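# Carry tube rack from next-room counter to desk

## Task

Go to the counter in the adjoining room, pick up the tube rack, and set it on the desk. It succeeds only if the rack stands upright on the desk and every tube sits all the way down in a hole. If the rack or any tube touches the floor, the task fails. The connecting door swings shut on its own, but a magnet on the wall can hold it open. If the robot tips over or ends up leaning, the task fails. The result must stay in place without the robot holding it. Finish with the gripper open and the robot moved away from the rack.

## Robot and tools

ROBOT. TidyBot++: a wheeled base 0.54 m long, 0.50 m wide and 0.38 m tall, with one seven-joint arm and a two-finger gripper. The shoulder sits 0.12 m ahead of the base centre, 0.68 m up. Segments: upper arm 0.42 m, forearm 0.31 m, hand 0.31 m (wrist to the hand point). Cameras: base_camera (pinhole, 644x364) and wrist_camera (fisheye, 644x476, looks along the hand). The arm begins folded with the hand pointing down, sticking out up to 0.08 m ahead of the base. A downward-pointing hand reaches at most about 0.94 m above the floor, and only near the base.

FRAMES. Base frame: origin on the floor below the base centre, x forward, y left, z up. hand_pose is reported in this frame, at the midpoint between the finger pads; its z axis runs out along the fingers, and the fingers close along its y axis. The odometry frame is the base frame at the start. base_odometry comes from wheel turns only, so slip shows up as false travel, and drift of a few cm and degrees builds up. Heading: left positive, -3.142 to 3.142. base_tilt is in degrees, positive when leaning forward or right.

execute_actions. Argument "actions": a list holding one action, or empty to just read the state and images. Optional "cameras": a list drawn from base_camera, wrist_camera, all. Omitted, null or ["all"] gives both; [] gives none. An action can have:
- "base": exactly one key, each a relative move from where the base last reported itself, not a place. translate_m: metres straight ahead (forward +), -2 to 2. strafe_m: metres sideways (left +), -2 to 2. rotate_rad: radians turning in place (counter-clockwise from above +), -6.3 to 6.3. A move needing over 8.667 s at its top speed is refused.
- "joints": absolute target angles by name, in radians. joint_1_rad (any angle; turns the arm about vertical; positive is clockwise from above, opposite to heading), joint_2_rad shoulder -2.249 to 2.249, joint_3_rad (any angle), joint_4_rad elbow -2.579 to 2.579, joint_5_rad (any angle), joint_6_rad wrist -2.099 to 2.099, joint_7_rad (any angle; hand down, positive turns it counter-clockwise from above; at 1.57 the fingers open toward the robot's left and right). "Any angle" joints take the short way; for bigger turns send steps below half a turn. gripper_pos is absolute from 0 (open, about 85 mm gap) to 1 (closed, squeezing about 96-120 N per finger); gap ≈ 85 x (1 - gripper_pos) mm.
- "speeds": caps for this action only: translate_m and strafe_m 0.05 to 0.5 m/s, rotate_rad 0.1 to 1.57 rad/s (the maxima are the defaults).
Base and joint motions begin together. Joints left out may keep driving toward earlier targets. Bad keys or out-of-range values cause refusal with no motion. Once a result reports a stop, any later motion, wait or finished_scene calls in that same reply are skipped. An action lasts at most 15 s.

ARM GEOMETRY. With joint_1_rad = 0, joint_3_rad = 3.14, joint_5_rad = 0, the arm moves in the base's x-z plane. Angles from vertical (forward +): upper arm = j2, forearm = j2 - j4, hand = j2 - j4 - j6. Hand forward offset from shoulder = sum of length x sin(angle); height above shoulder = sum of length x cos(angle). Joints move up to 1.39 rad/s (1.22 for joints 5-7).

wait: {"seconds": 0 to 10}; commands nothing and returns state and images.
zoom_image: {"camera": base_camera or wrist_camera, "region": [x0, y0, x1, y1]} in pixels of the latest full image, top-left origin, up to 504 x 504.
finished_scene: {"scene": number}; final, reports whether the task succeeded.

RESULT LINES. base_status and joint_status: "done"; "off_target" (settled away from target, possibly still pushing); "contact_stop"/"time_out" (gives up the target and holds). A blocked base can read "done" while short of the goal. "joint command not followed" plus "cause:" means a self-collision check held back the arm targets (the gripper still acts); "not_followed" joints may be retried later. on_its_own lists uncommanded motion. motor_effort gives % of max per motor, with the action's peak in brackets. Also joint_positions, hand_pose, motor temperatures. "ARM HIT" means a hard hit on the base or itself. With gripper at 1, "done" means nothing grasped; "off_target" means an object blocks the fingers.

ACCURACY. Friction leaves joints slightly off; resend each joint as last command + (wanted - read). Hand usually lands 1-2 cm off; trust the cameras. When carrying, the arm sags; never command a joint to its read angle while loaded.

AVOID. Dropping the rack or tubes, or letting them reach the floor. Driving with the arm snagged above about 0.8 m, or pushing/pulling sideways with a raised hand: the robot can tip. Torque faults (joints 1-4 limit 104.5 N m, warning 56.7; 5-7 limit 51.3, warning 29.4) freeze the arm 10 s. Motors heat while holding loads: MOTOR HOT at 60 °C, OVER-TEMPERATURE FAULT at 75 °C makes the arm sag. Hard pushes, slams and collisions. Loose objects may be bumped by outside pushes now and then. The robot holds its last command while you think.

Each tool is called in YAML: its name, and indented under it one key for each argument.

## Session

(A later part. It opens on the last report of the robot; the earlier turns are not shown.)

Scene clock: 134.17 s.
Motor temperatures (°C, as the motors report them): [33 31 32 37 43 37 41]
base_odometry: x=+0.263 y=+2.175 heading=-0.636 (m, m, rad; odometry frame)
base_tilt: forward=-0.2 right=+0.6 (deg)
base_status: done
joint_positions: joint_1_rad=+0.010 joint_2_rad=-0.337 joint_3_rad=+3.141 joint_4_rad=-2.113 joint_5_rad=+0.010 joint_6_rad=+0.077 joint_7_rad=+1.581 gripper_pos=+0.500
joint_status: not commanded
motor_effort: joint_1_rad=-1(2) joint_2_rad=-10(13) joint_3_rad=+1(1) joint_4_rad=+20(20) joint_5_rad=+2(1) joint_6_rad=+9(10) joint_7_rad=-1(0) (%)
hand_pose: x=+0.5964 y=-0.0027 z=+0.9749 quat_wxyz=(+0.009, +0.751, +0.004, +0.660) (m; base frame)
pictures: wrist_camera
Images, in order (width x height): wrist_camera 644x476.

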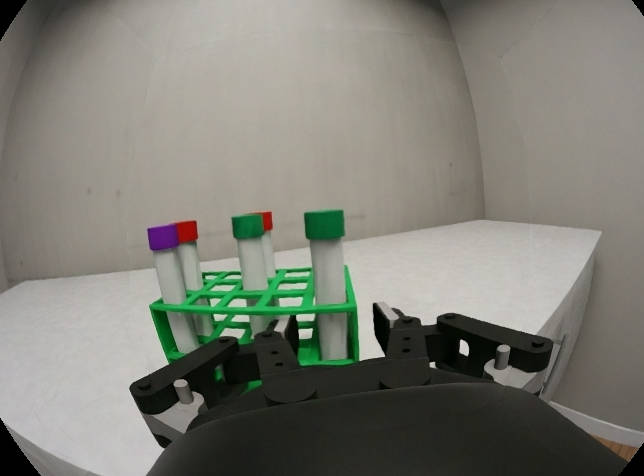

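In. Go deeper.

execute_actions:
  actions:
    - {"base":{"translate_m":0.018},"speeds":{"translate_m":0.05}}
  cameras: ["wrist_camera"]

execute_actions:
  actions:
    - {"joints":{"gripper_pos":1.0}}
  cameras: ["wrist_camera"]

Scene clock: 138.03 s.
Motor temperatures (°C, as the motors report them): [33 31 32 37 43 37 41]
base_odometry: x=+0.277 y=+2.164 heading=-0.636 (m, m, rad; odometry frame)
base_tilt: forward=-0.3 right=+0.6 (deg)
base_status: done
joint_positions: joint_1_rad=+0.010 joint_2_rad=-0.337 joint_3_rad=+3.141 joint_4_rad=-2.113 joint_5_rad=+0.010 joint_6_rad=+0.077 joint_7_rad=+1.581 gripper_pos=+0.500
joint_status: not commanded
motor_effort: joint_1_rad=-1(1) joint_2_rad=-11(14) joint_3_rad=+1(1) joint_4_rad=+20(20) joint_5_rad=+2(2) joint_6_rad=+10(10) joint_7_rad=+0(1) (%)
hand_pose: x=+0.5964 y=-0.0027 z=+0.9749 quat_wxyz=(+0.009, +0.751, +0.004, +0.660) (m; base frame)
pictures: wrist_camera
Images, in order (width x height): wrist_camera 644x476.

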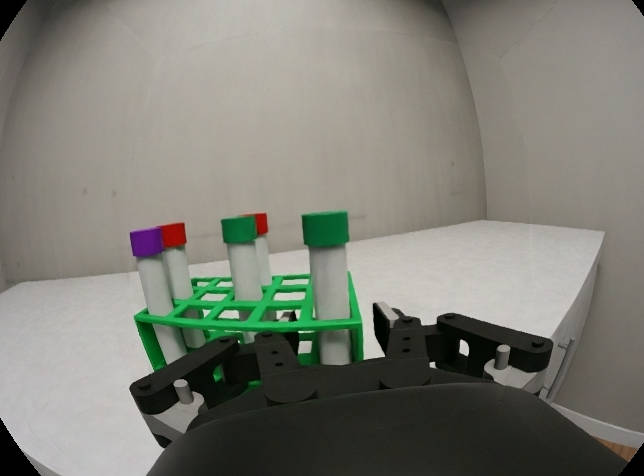

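Scene clock: 138.87 s.
Motor temperatures (°C, as the motors report them): [33 31 32 37 43 37 41]
base_odometry: x=+0.277 y=+2.164 heading=-0.636 (m, m, rad; odometry frame)
base_tilt: forward=-0.2 right=+0.6 (deg)
base_status: not commanded
joint_positions: joint_1_rad=+0.010 joint_2_rad=-0.337 joint_3_rad=+3.141 joint_4_rad=-2.113 joint_5_rad=+0.010 joint_6_rad=+0.080 joint_7_rad=+1.580 gripper_pos=+0.796
joint_status: gripper_pos off_target (ended at +0.796, target +1.000)
motor_effort: joint_1_rad=-2(2) joint_2_rad=-10(11) joint_3_rad=+0(1) joint_4_rad=+20(21) joint_5_rad=+2(2) joint_6_rad=+9(10) joint_7_rad=+0(2) (%)
hand_pose: x=+0.5965 y=-0.0027 z=+0.9759 quat_wxyz=(+0.009, +0.750, +0.004, +0.661) (m; base frame)
pictures: wrist_camera
Images, in order (width x height): wrist_camera 644x476.

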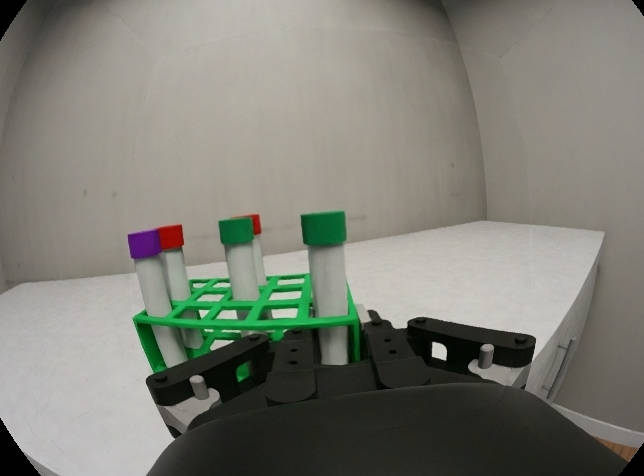

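execute_actions:
  actions:
    - {"joints":{"joint_4_rad":-2.03,"joint_6_rad":-0.01}}
  cameras: ["wrist_camera"]

execute_actions:
  actions:
    - {"base":{"translate_m":-0.04},"speeds":{"translate_m":0.3}}
  cameras: ["wrist_camera"]

Scene clock: 147.43 s.
Motor temperatures (°C, as the motors report them): [33 31 32 37 43 37 41]
base_odometry: x=+0.277 y=+2.164 heading=-0.636 (m, m, rad; odometry frame)
base_tilt: forward=-0.2 right=+0.6 (deg)
base_status: not commanded
joint_positions: joint_1_rad=+0.010 joint_2_rad=-0.337 joint_3_rad=+3.141 joint_4_rad=-2.039 joint_5_rad=+0.010 joint_6_rad=+0.033 joint_7_rad=+1.580 gripper_pos=+0.796
joint_status: all done
motor_effort: joint_1_rad=-1(1) joint_2_rad=-11(12) joint_3_rad=+1(1) joint_4_rad=+21(22) joint_5_rad=+1(2) joint_6_rad=+10(11) joint_7_rad=-1(0) (%)
hand_pose: x=+0.6013 y=-0.0029 z=+1.0071 quat_wxyz=(+0.009, +0.741, +0.004, +0.671) (m; base frame)
pictures: wrist_camera
Images, in order (width x height): wrist_camera 644x476.

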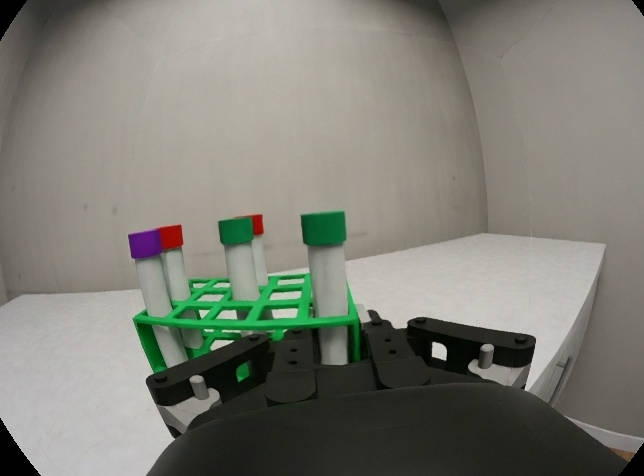

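Scene clock: 148.37 s.
Motor temperatures (°C, as the motors report them): [33 31 32 37 43 37 41]
base_odometry: x=+0.245 y=+2.188 heading=-0.636 (m, m, rad; odometry frame)
base_tilt: forward=-0.2 right=+0.6 (deg)
base_status: done
joint_positions: joint_1_rad=+0.010 joint_2_rad=-0.334 joint_3_rad=+3.141 joint_4_rad=-2.039 joint_5_rad=+0.010 joint_6_rad=+0.031 joint_7_rad=+1.580 gripper_pos=+0.796
joint_status: not commanded
motor_effort: joint_1_rad=-1(1) joint_2_rad=-12(15) joint_3_rad=+1(2) joint_4_rad=+21(22) joint_5_rad=+2(1) joint_6_rad=+10(11) joint_7_rad=-1(0) (%)
hand_pose: x=+0.6022 y=-0.0029 z=+1.0054 quat_wxyz=(+0.009, +0.742, +0.004, +0.670) (m; base frame)
pictures: wrist_camera
Images, in order (width x height): wrist_camera 644x476.

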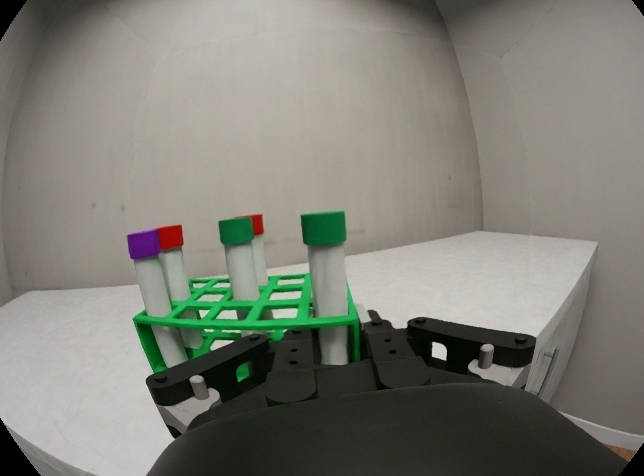

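execute_actions:
  actions:
    - {"base":{"translate_m":-0.1},"speeds":{"translate_m":0.3},"joints":{"joint_4_rad":-1.83,"joint_6_rad":-0.23}}
  cameras: []

execute_actions:
  actions:
    - {"base":{"rotate_rad":-1.212},"speeds":{"rotate_rad":0.6},"joints":{"joint_4_rad":-1.63,"joint_6_rad":-0.43}}
  cameras: []

execute_actions:
  actions:
    - {"base":{"strafe_m":-1.85},"speeds":{"strafe_m":0.4}}
  cameras: []

execute_actions:
  actions:
    - {"base":{"translate_m":0.35},"speeds":{"translate_m":0.4}}

Scene clock: 156.07 s.
Motor temperatures (°C, as the motors report them): [33 31 32 37 43 37 41]
base_odometry: x=+0.165 y=+2.248 heading=-0.636 (m, m, rad; odometry frame)
base_tilt: forward=-0.3 right=+0.6 (deg)
base_status: done
joint_positions: joint_1_rad=+0.010 joint_2_rad=-0.333 joint_3_rad=+3.141 joint_4_rad=-1.842 joint_5_rad=+0.010 joint_6_rad=-0.188 joint_7_rad=+1.580 gripper_pos=+0.796
joint_status: all done
motor_effort: joint_1_rad=-1(2) joint_2_rad=-13(16) joint_3_rad=+1(2) joint_4_rad=+22(22) joint_5_rad=+1(1) joint_6_rad=+11(11) joint_7_rad=+0(0) (%)
hand_pose: x=+0.6041 y=-0.0036 z=+1.0600 quat_wxyz=(+0.010, +0.750, +0.003, +0.661) (m; base frame)
pictures: none
No camera images: the call's "cameras" was empty. Leave "cameras" out to get every camera's image.

Scene clock: 158.83 s.
Motor temperatures (°C, as the motors report them): [33 31 32 37 43 37 41]
base_odometry: x=+0.165 y=+2.248 heading=-1.848 (m, m, rad; odometry frame)
base_tilt: forward=-0.3 right=+0.6 (deg)
base_status: done
joint_positions: joint_1_rad=+0.010 joint_2_rad=-0.333 joint_3_rad=+3.141 joint_4_rad=-1.641 joint_5_rad=+0.010 joint_6_rad=-0.387 joint_7_rad=+1.580 gripper_pos=+0.796
joint_status: all done
motor_effort: joint_1_rad=-1(1) joint_2_rad=-11(13) joint_3_rad=+1(4) joint_4_rad=+21(23) joint_5_rad=+1(1) joint_6_rad=+10(11) joint_7_rad=+0(1) (%)
hand_pose: x=+0.5939 y=-0.0041 z=+1.1222 quat_wxyz=(+0.011, +0.750, +0.002, +0.662) (m; base frame)
pictures: none
No camera images: the call's "cameras" was empty. Leave "cameras" out to get every camera's image.

Scene clock: 164.63 s.
Motor temperatures (°C, as the motors report them): [33 31 32 37 43 37 41]
base_odometry: x=-1.614 y=+2.755 heading=-1.849 (m, m, rad; odometry frame)
base_tilt: forward=-0.2 right=+0.6 (deg)
base_status: done
joint_positions: joint_1_rad=+0.010 joint_2_rad=-0.333 joint_3_rad=+3.141 joint_4_rad=-1.641 joint_5_rad=+0.010 joint_6_rad=-0.387 joint_7_rad=+1.580 gripper_pos=+0.796
joint_status: not commanded
motor_effort: joint_1_rad=-1(1) joint_2_rad=-12(11) joint_3_rad=+1(5) joint_4_rad=+21(21) joint_5_rad=+1(1) joint_6_rad=+10(11) joint_7_rad=-1(1) (%)
hand_pose: x=+0.5939 y=-0.0041 z=+1.1222 quat_wxyz=(+0.011, +0.750, +0.002, +0.662) (m; base frame)
pictures: none
No camera images: the call's "cameras" was empty. Leave "cameras" out to get every camera's image.

Scene clock: 166.70 s.
Motor temperatures (°C, as the motors report them): [33 31 32 37 43 37 41]
base_odometry: x=-1.711 y=+2.419 heading=-1.849 (m, m, rad; odometry frame)
base_tilt: forward=-0.2 right=+0.6 (deg)
base_status: done
joint_positions: joint_1_rad=+0.010 joint_2_rad=-0.327 joint_3_rad=+3.141 joint_4_rad=-1.641 joint_5_rad=+0.010 joint_6_rad=-0.391 joint_7_rad=+1.580 gripper_pos=+0.796
joint_status: not commanded
motor_effort: joint_1_rad=-1(2) joint_2_rad=-12(13) joint_3_rad=+1(1) joint_4_rad=+21(22) joint_5_rad=+1(1) joint_6_rad=+10(11) joint_7_rad=+0(0) (%)
hand_pose: x=+0.5964 y=-0.0041 z=+1.1183 quat_wxyz=(+0.011, +0.753, +0.002, +0.658) (m; base frame)
pictures: base_camera, wrist_camera
Images, in order (width x height): base_camera 644x364, wrist_camera 644x476.

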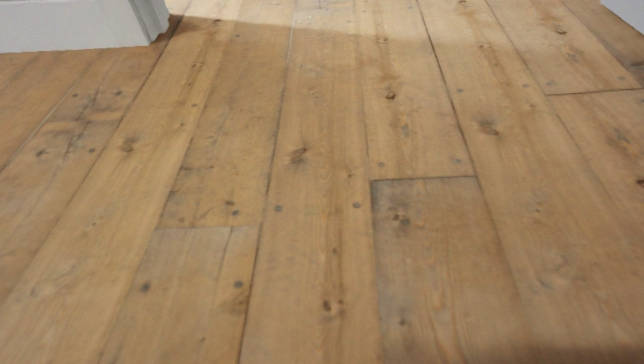

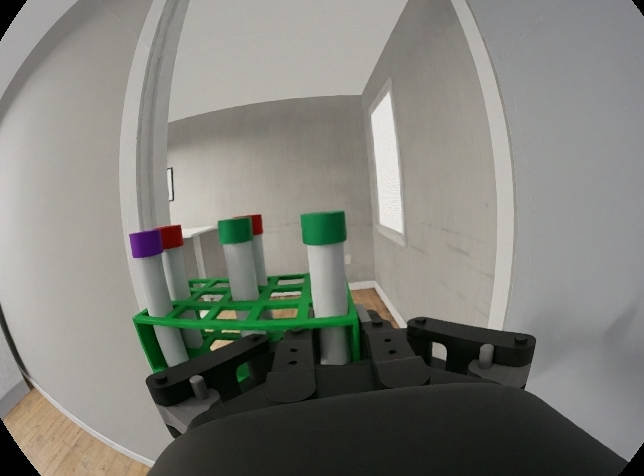

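execute_actions:
  actions:
    - {"base":{"strafe_m":-0.12},"speeds":{"strafe_m":0.3}}
  cameras: []

execute_actions:
  actions:
    - {"base":{"translate_m":1.7},"speeds":{"translate_m":0.4}}
  cameras: []

execute_actions:
  actions:
    - {"base":{"strafe_m":1.9},"speeds":{"strafe_m":0.4}}

Scene clock: 178.17 s.
Motor temperatures (°C, as the motors report them): [33 31 32 37 43 37 41]
base_odometry: x=-1.826 y=+2.451 heading=-1.849 (m, m, rad; odometry frame)
base_tilt: forward=-0.3 right=+0.6 (deg)
base_status: done
joint_positions: joint_1_rad=+0.010 joint_2_rad=-0.327 joint_3_rad=+3.142 joint_4_rad=-1.641 joint_5_rad=+0.010 joint_6_rad=-0.391 joint_7_rad=+1.580 gripper_pos=+0.796
joint_status: not commanded
motor_effort: joint_1_rad=-1(1) joint_2_rad=-12(12) joint_3_rad=+1(4) joint_4_rad=+21(22) joint_5_rad=+1(1) joint_6_rad=+10(11) joint_7_rad=+0(0) (%)
hand_pose: x=+0.5964 y=-0.0051 z=+1.1183 quat_wxyz=(+0.011, +0.753, +0.001, +0.658) (m; base frame)
pictures: none
No camera images: the call's "cameras" was empty. Leave "cameras" out to get every camera's image.

Scene clock: 183.60 s.
Motor temperatures (°C, as the motors report them): [33 31 32 37 43 37 41]
base_odometry: x=-2.293 y=+0.817 heading=-1.849 (m, m, rad; odometry frame)
base_tilt: forward=-0.2 right=+0.6 (deg)
base_status: done
joint_positions: joint_1_rad=+0.010 joint_2_rad=-0.327 joint_3_rad=+3.142 joint_4_rad=-1.641 joint_5_rad=+0.010 joint_6_rad=-0.392 joint_7_rad=+1.580 gripper_pos=+0.796
joint_status: not commanded
motor_effort: joint_1_rad=+0(1) joint_2_rad=-12(15) joint_3_rad=+1(1) joint_4_rad=+21(22) joint_5_rad=+1(1) joint_6_rad=+11(11) joint_7_rad=+0(1) (%)
hand_pose: x=+0.5965 y=-0.0051 z=+1.1180 quat_wxyz=(+0.011, +0.753, +0.001, +0.657) (m; base frame)
pictures: none
No camera images: the call's "cameras" was empty. Leave "cameras" out to get every camera's image.

Scene clock: 189.53 s.
Motor temperatures (°C, as the motors report them): [33 31 32 37 43 37 41]
base_odometry: x=-0.466 y=+0.295 heading=-1.849 (m, m, rad; odometry frame)
base_tilt: forward=-0.3 right=+0.6 (deg)
base_status: done
joint_positions: joint_1_rad=+0.010 joint_2_rad=-0.327 joint_3_rad=+3.142 joint_4_rad=-1.641 joint_5_rad=+0.010 joint_6_rad=-0.392 joint_7_rad=+1.580 gripper_pos=+0.796
joint_status: not commanded
motor_effort: joint_1_rad=-1(3) joint_2_rad=-11(11) joint_3_rad=+1(3) joint_4_rad=+21(21) joint_5_rad=+1(1) joint_6_rad=+10(10) joint_7_rad=+0(1) (%)
hand_pose: x=+0.5965 y=-0.0051 z=+1.1180 quat_wxyz=(+0.011, +0.753, +0.001, +0.657) (m; base frame)
pictures: base_camera, wrist_camera
Images, in order (width x height): base_camera 644x364, wrist_camera 644x476.

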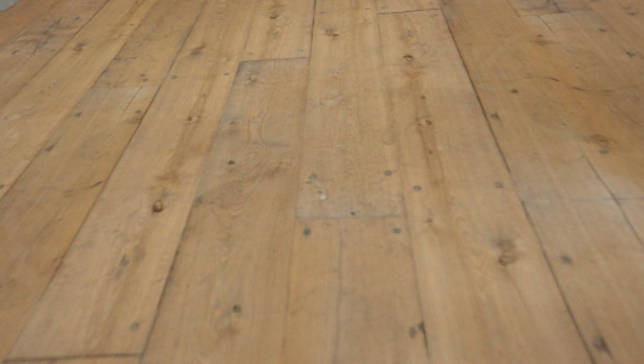

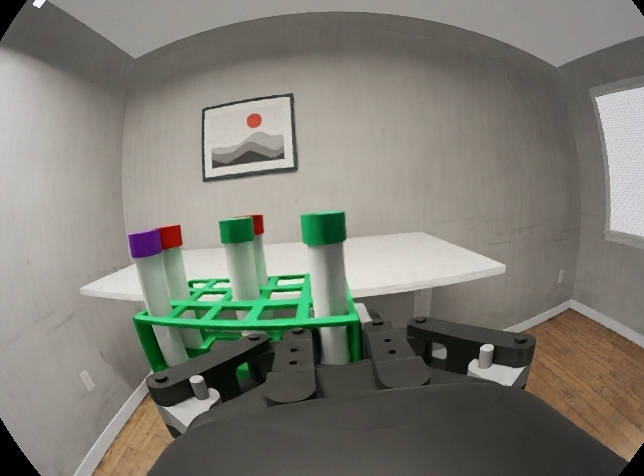

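execute_actions:
  actions:
    - {"base":{"translate_m":0.25},"speeds":{"translate_m":0.3},"joints":{"joint_4_rad":-1.52,"joint_6_rad":-0.53}}

Scene clock: 194.07 s.
Motor temperatures (°C, as the motors report them): [33 31 32 37 43 37 41]
base_odometry: x=-0.534 y=+0.054 heading=-1.849 (m, m, rad; odometry frame)
base_tilt: forward=-0.3 right=+0.6 (deg)
base_status: done
joint_positions: joint_1_rad=+0.010 joint_2_rad=-0.327 joint_3_rad=+3.142 joint_4_rad=-1.528 joint_5_rad=+0.010 joint_6_rad=-0.489 joint_7_rad=+1.580 gripper_pos=+0.796
joint_status: all done
motor_effort: joint_1_rad=-1(2) joint_2_rad=-11(15) joint_3_rad=+1(2) joint_4_rad=+21(22) joint_5_rad=+2(1) joint_6_rad=+11(11) joint_7_rad=+0(0) (%)
hand_pose: x=+0.5861 y=-0.0053 z=+1.1566 quat_wxyz=(+0.011, +0.748, +0.001, +0.663) (m; base frame)
pictures: base_camera, wrist_camera
Images, in order (width x height): base_camera 644x364, wrist_camera 644x476.

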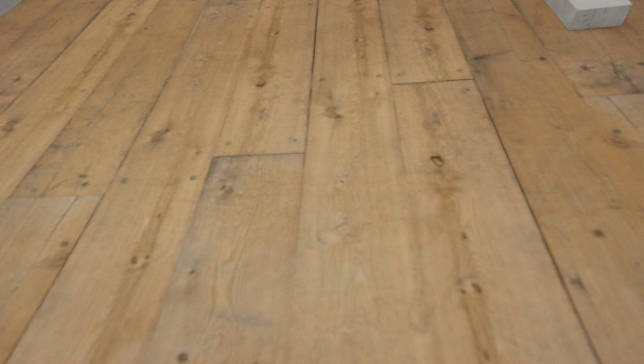

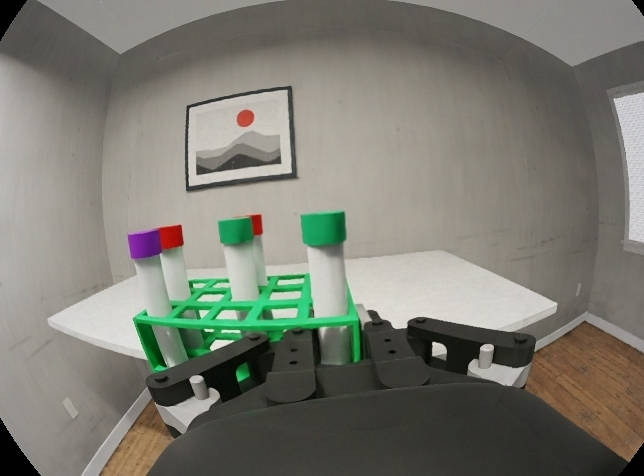

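execute_actions:
  actions:
    - {"base":{"translate_m":0.45},"speeds":{"translate_m":0.3},"joints":{"joint_4_rad":-1.66,"joint_6_rad":-0.31}}
  cameras: []

execute_actions:
  actions:
    - {"joints":{"joint_4_rad":-1.797,"joint_6_rad":-0.172}}
  cameras: ["wrist_camera"]

execute_actions:
  actions:
    - {"joints":{"joint_4_rad":-1.86,"joint_6_rad":-0.109}}
  cameras: ["wrist_camera"]

Scene clock: 204.33 s.
Motor temperatures (°C, as the motors report them): [33 31 32 37 43 37 41]
base_odometry: x=-0.658 y=-0.379 heading=-1.848 (m, m, rad; odometry frame)
base_tilt: forward=-0.3 right=+0.6 (deg)
base_status: done
joint_positions: joint_1_rad=+0.010 joint_2_rad=-0.328 joint_3_rad=+3.142 joint_4_rad=-1.663 joint_5_rad=+0.010 joint_6_rad=-0.365 joint_7_rad=+1.580 gripper_pos=+0.796
joint_status: all done
motor_effort: joint_1_rad=+0(0) joint_2_rad=-11(14) joint_3_rad=+1(2) joint_4_rad=+21(23) joint_5_rad=+1(1) joint_6_rad=+10(10) joint_7_rad=-1(0) (%)
hand_pose: x=+0.5979 y=-0.0050 z=+1.1131 quat_wxyz=(+0.011, +0.752, +0.002, +0.660) (m; base frame)
pictures: none
No camera images: the call's "cameras" was empty. Leave "cameras" out to get every camera's image.

Scene clock: 205.37 s.
Motor temperatures (°C, as the motors report them): [33 31 32 37 43 37 41]
base_odometry: x=-0.658 y=-0.379 heading=-1.848 (m, m, rad; odometry frame)
base_tilt: forward=-0.2 right=+0.6 (deg)
base_status: not commanded
joint_positions: joint_1_rad=+0.010 joint_2_rad=-0.328 joint_3_rad=+3.142 joint_4_rad=-1.800 joint_5_rad=+0.010 joint_6_rad=-0.231 joint_7_rad=+1.580 gripper_pos=+0.796
joint_status: joint_6_rad off_target (ended at -0.231, target -0.172); the others done
motor_effort: joint_1_rad=-2(1) joint_2_rad=-12(13) joint_3_rad=+1(1) joint_4_rad=+21(24) joint_5_rad=+1(1) joint_6_rad=+10(11) joint_7_rad=-1(0) (%)
hand_pose: x=+0.6049 y=-0.0047 z=+1.0696 quat_wxyz=(+0.011, +0.753, +0.002, +0.658) (m; base frame)
pictures: wrist_camera
Images, in order (width x height): wrist_camera 644x476.

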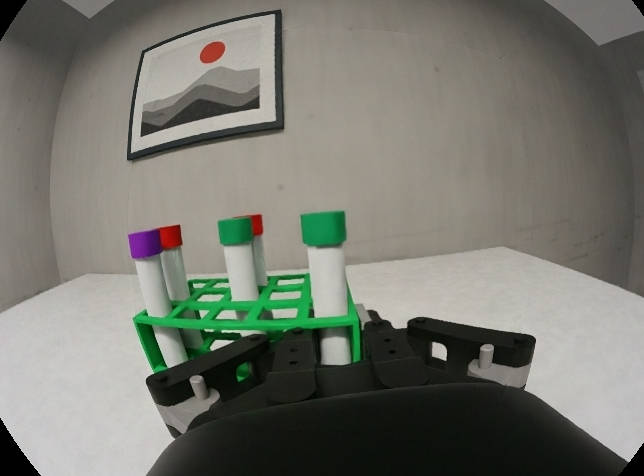

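Scene clock: 206.17 s.
Motor temperatures (°C, as the motors report them): [33 31 32 37 43 37 41]
base_odometry: x=-0.658 y=-0.379 heading=-1.848 (m, m, rad; odometry frame)
base_tilt: forward=-0.2 right=+0.6 (deg)
base_status: not commanded
joint_positions: joint_1_rad=+0.010 joint_2_rad=-0.328 joint_3_rad=+3.142 joint_4_rad=-1.862 joint_5_rad=+0.010 joint_6_rad=-0.168 joint_7_rad=+1.580 gripper_pos=+0.796
joint_status: joint_6_rad off_target (ended at -0.168, target -0.109); the others done
motor_effort: joint_1_rad=-1(2) joint_2_rad=-12(13) joint_3_rad=+1(1) joint_4_rad=+21(23) joint_5_rad=+1(1) joint_6_rad=+10(11) joint_7_rad=-1(1) (%)
hand_pose: x=+0.6063 y=-0.0045 z=+1.0505 quat_wxyz=(+0.010, +0.752, +0.002, +0.659) (m; base frame)
pictures: wrist_camera
Images, in order (width x height): wrist_camera 644x476.

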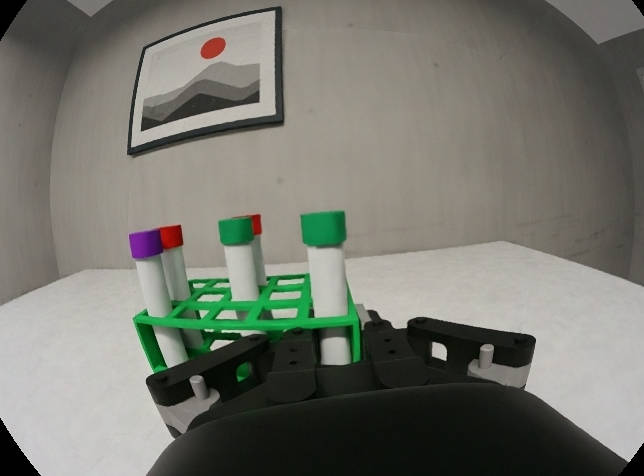

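execute_actions:
  actions:
    - {"joints":{"joint_4_rad":-1.895,"joint_6_rad":-0.068}}
  cameras: []

execute_actions:
  actions:
    - {"joints":{"joint_4_rad":-1.925,"joint_6_rad":-0.038}}
  cameras: []

Scene clock: 209.57 s.
Motor temperatures (°C, as the motors report them): [33 31 32 37 43 37 41]
base_odometry: x=-0.658 y=-0.379 heading=-1.848 (m, m, rad; odometry frame)
base_tilt: forward=-0.2 right=+0.6 (deg)
base_status: not commanded
joint_positions: joint_1_rad=+0.010 joint_2_rad=-0.328 joint_3_rad=+3.142 joint_4_rad=-1.896 joint_5_rad=+0.010 joint_6_rad=-0.126 joint_7_rad=+1.580 gripper_pos=+0.796
joint_status: joint_6_rad off_target (ended at -0.126, target -0.068); the others done
motor_effort: joint_1_rad=-1(1) joint_2_rad=-13(13) joint_3_rad=+1(1) joint_4_rad=+22(23) joint_5_rad=+1(1) joint_6_rad=+10(10) joint_7_rad=-1(1) (%)
hand_pose: x=+0.6068 y=-0.0044 z=+1.0428 quat_wxyz=(+0.010, +0.749, +0.003, +0.662) (m; base frame)
pictures: none
No camera images: the call's "cameras" was empty. Leave "cameras" out to get every camera's image.

Scene clock: 210.23 s.
Motor temperatures (°C, as the motors report them): [33 31 32 37 43 37 41]
base_odometry: x=-0.658 y=-0.379 heading=-1.848 (m, m, rad; odometry frame)
base_tilt: forward=-0.2 right=+0.6 (deg)
base_status: not commanded
joint_positions: joint_1_rad=+0.010 joint_2_rad=-0.328 joint_3_rad=+3.142 joint_4_rad=-1.925 joint_5_rad=+0.010 joint_6_rad=-0.096 joint_7_rad=+1.580 gripper_pos=+0.796
joint_status: joint_6_rad off_target (ended at -0.096, target -0.038); the others done
motor_effort: joint_1_rad=-1(2) joint_2_rad=-12(13) joint_3_rad=+1(1) joint_4_rad=+22(23) joint_5_rad=+1(1) joint_6_rad=+10(11) joint_7_rad=-1(0) (%)
hand_pose: x=+0.6067 y=-0.0043 z=+1.0335 quat_wxyz=(+0.010, +0.749, +0.003, +0.662) (m; base frame)
pictures: none
No camera images: the call's "cameras" was empty. Leave "cameras" out to get every camera's image.

execute_actions:
  actions:
    - {"joints":{"joint_4_rad":-1.955,"joint_6_rad":-0.01}}
  cameras: []

execute_actions:
  actions:
    - {"joints":{"joint_4_rad":-1.985,"joint_6_rad":0.02}}
  cameras: []

Scene clock: 215.93 s.
Motor temperatures (°C, as the motors report them): [33 31 32 37 43 37 41]
base_odometry: x=-0.658 y=-0.379 heading=-1.848 (m, m, rad; odometry frame)
base_tilt: forward=-0.2 right=+0.6 (deg)
base_status: not commanded
joint_positions: joint_1_rad=+0.010 joint_2_rad=-0.328 joint_3_rad=+3.142 joint_4_rad=-1.955 joint_5_rad=+0.010 joint_6_rad=-0.068 joint_7_rad=+1.580 gripper_pos=+0.796
joint_status: joint_6_rad off_target (ended at -0.068, target -0.010); the others done
motor_effort: joint_1_rad=-1(2) joint_2_rad=-12(13) joint_3_rad=+1(1) joint_4_rad=+21(22) joint_5_rad=+1(1) joint_6_rad=+10(10) joint_7_rad=-1(1) (%)
hand_pose: x=+0.6063 y=-0.0042 z=+1.0234 quat_wxyz=(+0.010, +0.750, +0.003, +0.661) (m; base frame)
pictures: none
No camera images: the call's "cameras" was empty. Leave "cameras" out to get every camera's image.

Scene clock: 216.60 s.
Motor temperatures (°C, as the motors report them): [33 31 32 37 43 37 41]
base_odometry: x=-0.658 y=-0.379 heading=-1.848 (m, m, rad; odometry frame)
base_tilt: forward=-0.2 right=+0.6 (deg)
base_status: not commanded
joint_positions: joint_1_rad=+0.010 joint_2_rad=-0.328 joint_3_rad=+3.142 joint_4_rad=-1.984 joint_5_rad=+0.010 joint_6_rad=-0.034 joint_7_rad=+1.579 gripper_pos=+0.796
joint_status: all done
motor_effort: joint_1_rad=-1(0) joint_2_rad=-12(13) joint_3_rad=+1(1) joint_4_rad=+22(23) joint_5_rad=+1(2) joint_6_rad=+10(10) joint_7_rad=-1(1) (%)
hand_pose: x=+0.6059 y=-0.0041 z=+1.0164 quat_wxyz=(+0.010, +0.748, +0.003, +0.664) (m; base frame)
pictures: none
No camera images: the call's "cameras" was empty. Leave "cameras" out to get every camera's image.

Touching.

execute_actions:
  actions:
    - {"joints":{"joint_4_rad":-2.0,"joint_6_rad":0.0}}
  cameras: ["wrist_camera"]

Scene clock: 223.33 s.
Motor temperatures (°C, as the motors report them): [33 31 32 37 43 37 41]
base_odometry: x=-0.658 y=-0.379 heading=-1.848 (m, m, rad; odometry frame)
base_tilt: forward=-0.2 right=+0.6 (deg)
base_status: not commanded
joint_positions: joint_1_rad=+0.010 joint_2_rad=-0.328 joint_3_rad=+3.142 joint_4_rad=-1.985 joint_5_rad=+0.010 joint_6_rad=-0.034 joint_7_rad=+1.578 gripper_pos=+0.796
joint_status: all done
motor_effort: joint_1_rad=-2(1) joint_2_rad=-9(11) joint_3_rad=+1(1) joint_4_rad=+19(22) joint_5_rad=+2(2) joint_6_rad=+8(11) joint_7_rad=+0(1) (%)
hand_pose: x=+0.6057 y=-0.0041 z=+1.0156 quat_wxyz=(+0.009, +0.748, +0.002, +0.663) (m; base frame)
pictures: wrist_camera
Images, in order (width x height): wrist_camera 644x476.

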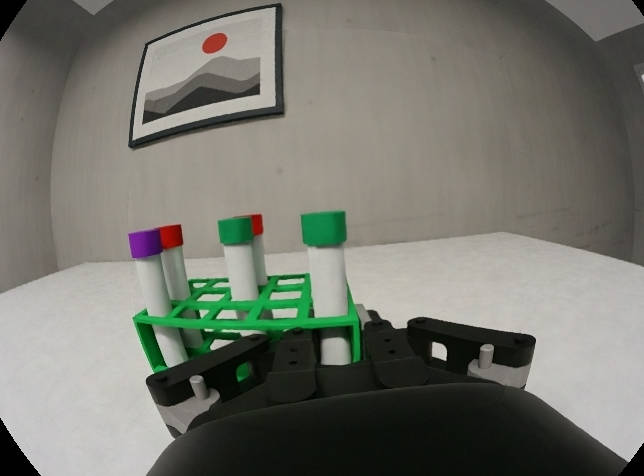

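execute_actions:
  actions:
    - {"joints":{"joint_4_rad":-1.99,"joint_6_rad":-0.03}}
  cameras: []

execute_actions:
  actions:
    - {"joints":{"gripper_pos":0.58}}
  cameras: []

execute_actions:
  actions:
    - {"base":{"translate_m":-0.06},"speeds":{"translate_m":0.05}}
  cameras: ["wrist_camera"]

Scene clock: 229.80 s.
Motor temperatures (°C, as the motors report them): [33 31 32 37 43 37 41]
base_odometry: x=-0.658 y=-0.379 heading=-1.848 (m, m, rad; odometry frame)
base_tilt: forward=-0.2 right=+0.6 (deg)
base_status: not commanded
joint_positions: joint_1_rad=+0.010 joint_2_rad=-0.328 joint_3_rad=+3.142 joint_4_rad=-1.985 joint_5_rad=+0.010 joint_6_rad=-0.034 joint_7_rad=+1.578 gripper_pos=+0.796
joint_status: all done
motor_effort: joint_1_rad=-1(1) joint_2_rad=-11(11) joint_3_rad=+1(2) joint_4_rad=+20(20) joint_5_rad=+2(2) joint_6_rad=+9(10) joint_7_rad=+0(0) (%)
hand_pose: x=+0.6058 y=-0.0041 z=+1.0158 quat_wxyz=(+0.009, +0.748, +0.002, +0.663) (m; base frame)
pictures: none
No camera images: the call's "cameras" was empty. Leave "cameras" out to get every camera's image.

Scene clock: 230.57 s.
Motor temperatures (°C, as the motors report them): [33 31 32 37 43 37 41]
base_odometry: x=-0.658 y=-0.379 heading=-1.848 (m, m, rad; odometry frame)
base_tilt: forward=-0.2 right=+0.6 (deg)
base_status: not commanded
joint_positions: joint_1_rad=+0.010 joint_2_rad=-0.328 joint_3_rad=+3.142 joint_4_rad=-1.987 joint_5_rad=+0.010 joint_6_rad=-0.034 joint_7_rad=+1.578 gripper_pos=+0.580
joint_status: all done
motor_effort: joint_1_rad=-1(2) joint_2_rad=-11(12) joint_3_rad=+1(1) joint_4_rad=+20(21) joint_5_rad=+1(2) joint_6_rad=+9(10) joint_7_rad=-1(0) (%)
hand_pose: x=+0.6056 y=-0.0041 z=+1.0145 quat_wxyz=(+0.009, +0.749, +0.002, +0.663) (m; base frame)
pictures: none
No camera images: the call's "cameras" was empty. Leave "cameras" out to get every camera's image.

Scene clock: 232.23 s.
Motor temperatures (°C, as the motors report them): [33 31 32 37 43 37 41]
base_odometry: x=-0.641 y=-0.321 heading=-1.848 (m, m, rad; odometry frame)
base_tilt: forward=-0.2 right=+0.6 (deg)
base_status: done
joint_positions: joint_1_rad=+0.010 joint_2_rad=-0.328 joint_3_rad=+3.142 joint_4_rad=-1.987 joint_5_rad=+0.010 joint_6_rad=-0.034 joint_7_rad=+1.578 gripper_pos=+0.580
joint_status: not commanded
motor_effort: joint_1_rad=-1(0) joint_2_rad=-11(15) joint_3_rad=+1(1) joint_4_rad=+20(21) joint_5_rad=+2(1) joint_6_rad=+9(10) joint_7_rad=+0(0) (%)
hand_pose: x=+0.6056 y=-0.0041 z=+1.0145 quat_wxyz=(+0.009, +0.749, +0.002, +0.663) (m; base frame)
pictures: wrist_camera
Images, in order (width x height): wrist_camera 644x476.

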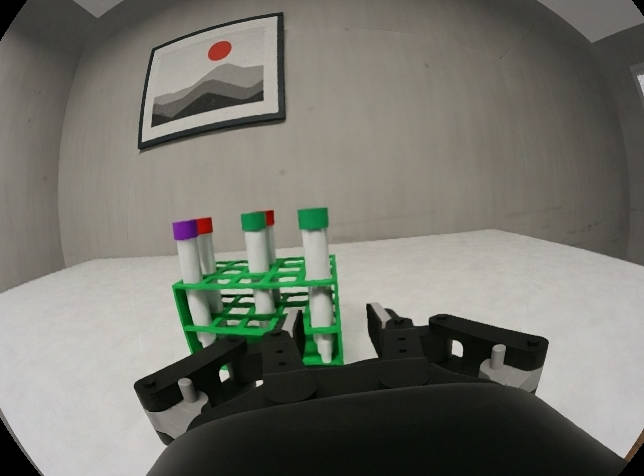

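execute_actions:
  actions:
    - {"base":{"translate_m":-0.3}}
  cameras: ["wrist_camera"]

zoom_image:
  camera: "wrist_camera"
  region: [230,180,370,300]

Scene clock: 237.17 s.
Motor temperatures (°C, as the motors report them): [33 31 32 37 43 37 41]
base_odometry: x=-0.559 y=-0.032 heading=-1.849 (m, m, rad; odometry frame)
base_tilt: forward=-0.3 right=+0.6 (deg)
base_status: done
joint_positions: joint_1_rad=+0.010 joint_2_rad=-0.330 joint_3_rad=+3.142 joint_4_rad=-1.987 joint_5_rad=+0.010 joint_6_rad=-0.034 joint_7_rad=+1.578 gripper_pos=+0.580
joint_status: not commanded
motor_effort: joint_1_rad=-1(1) joint_2_rad=-10(15) joint_3_rad=+0(1) joint_4_rad=+20(21) joint_5_rad=+2(2) joint_6_rad=+9(10) joint_7_rad=+0(1) (%)
hand_pose: x=+0.6048 y=-0.0041 z=+1.0156 quat_wxyz=(+0.009, +0.748, +0.002, +0.663) (m; base frame)
pictures: wrist_camera
Images, in order (width x height): wrist_camera 644x476.

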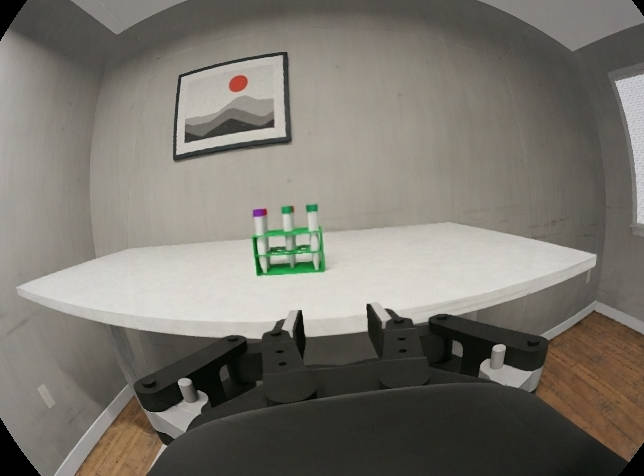

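Region (230, 180, 370, 300) of wrist_camera's 644x476 image, scaled by 3.600; it fills the top 432 rows of this view, and the rest is white.

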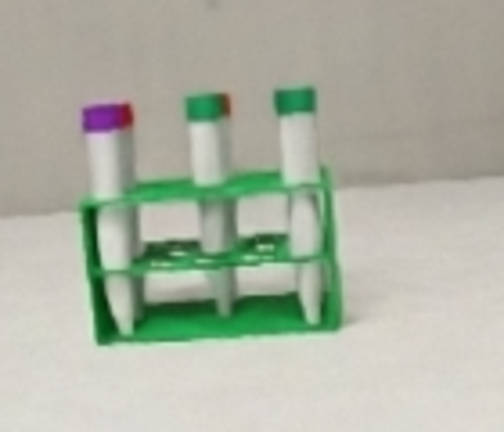

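finished_scene:
  scene: 2

The scene is finished: the task was done.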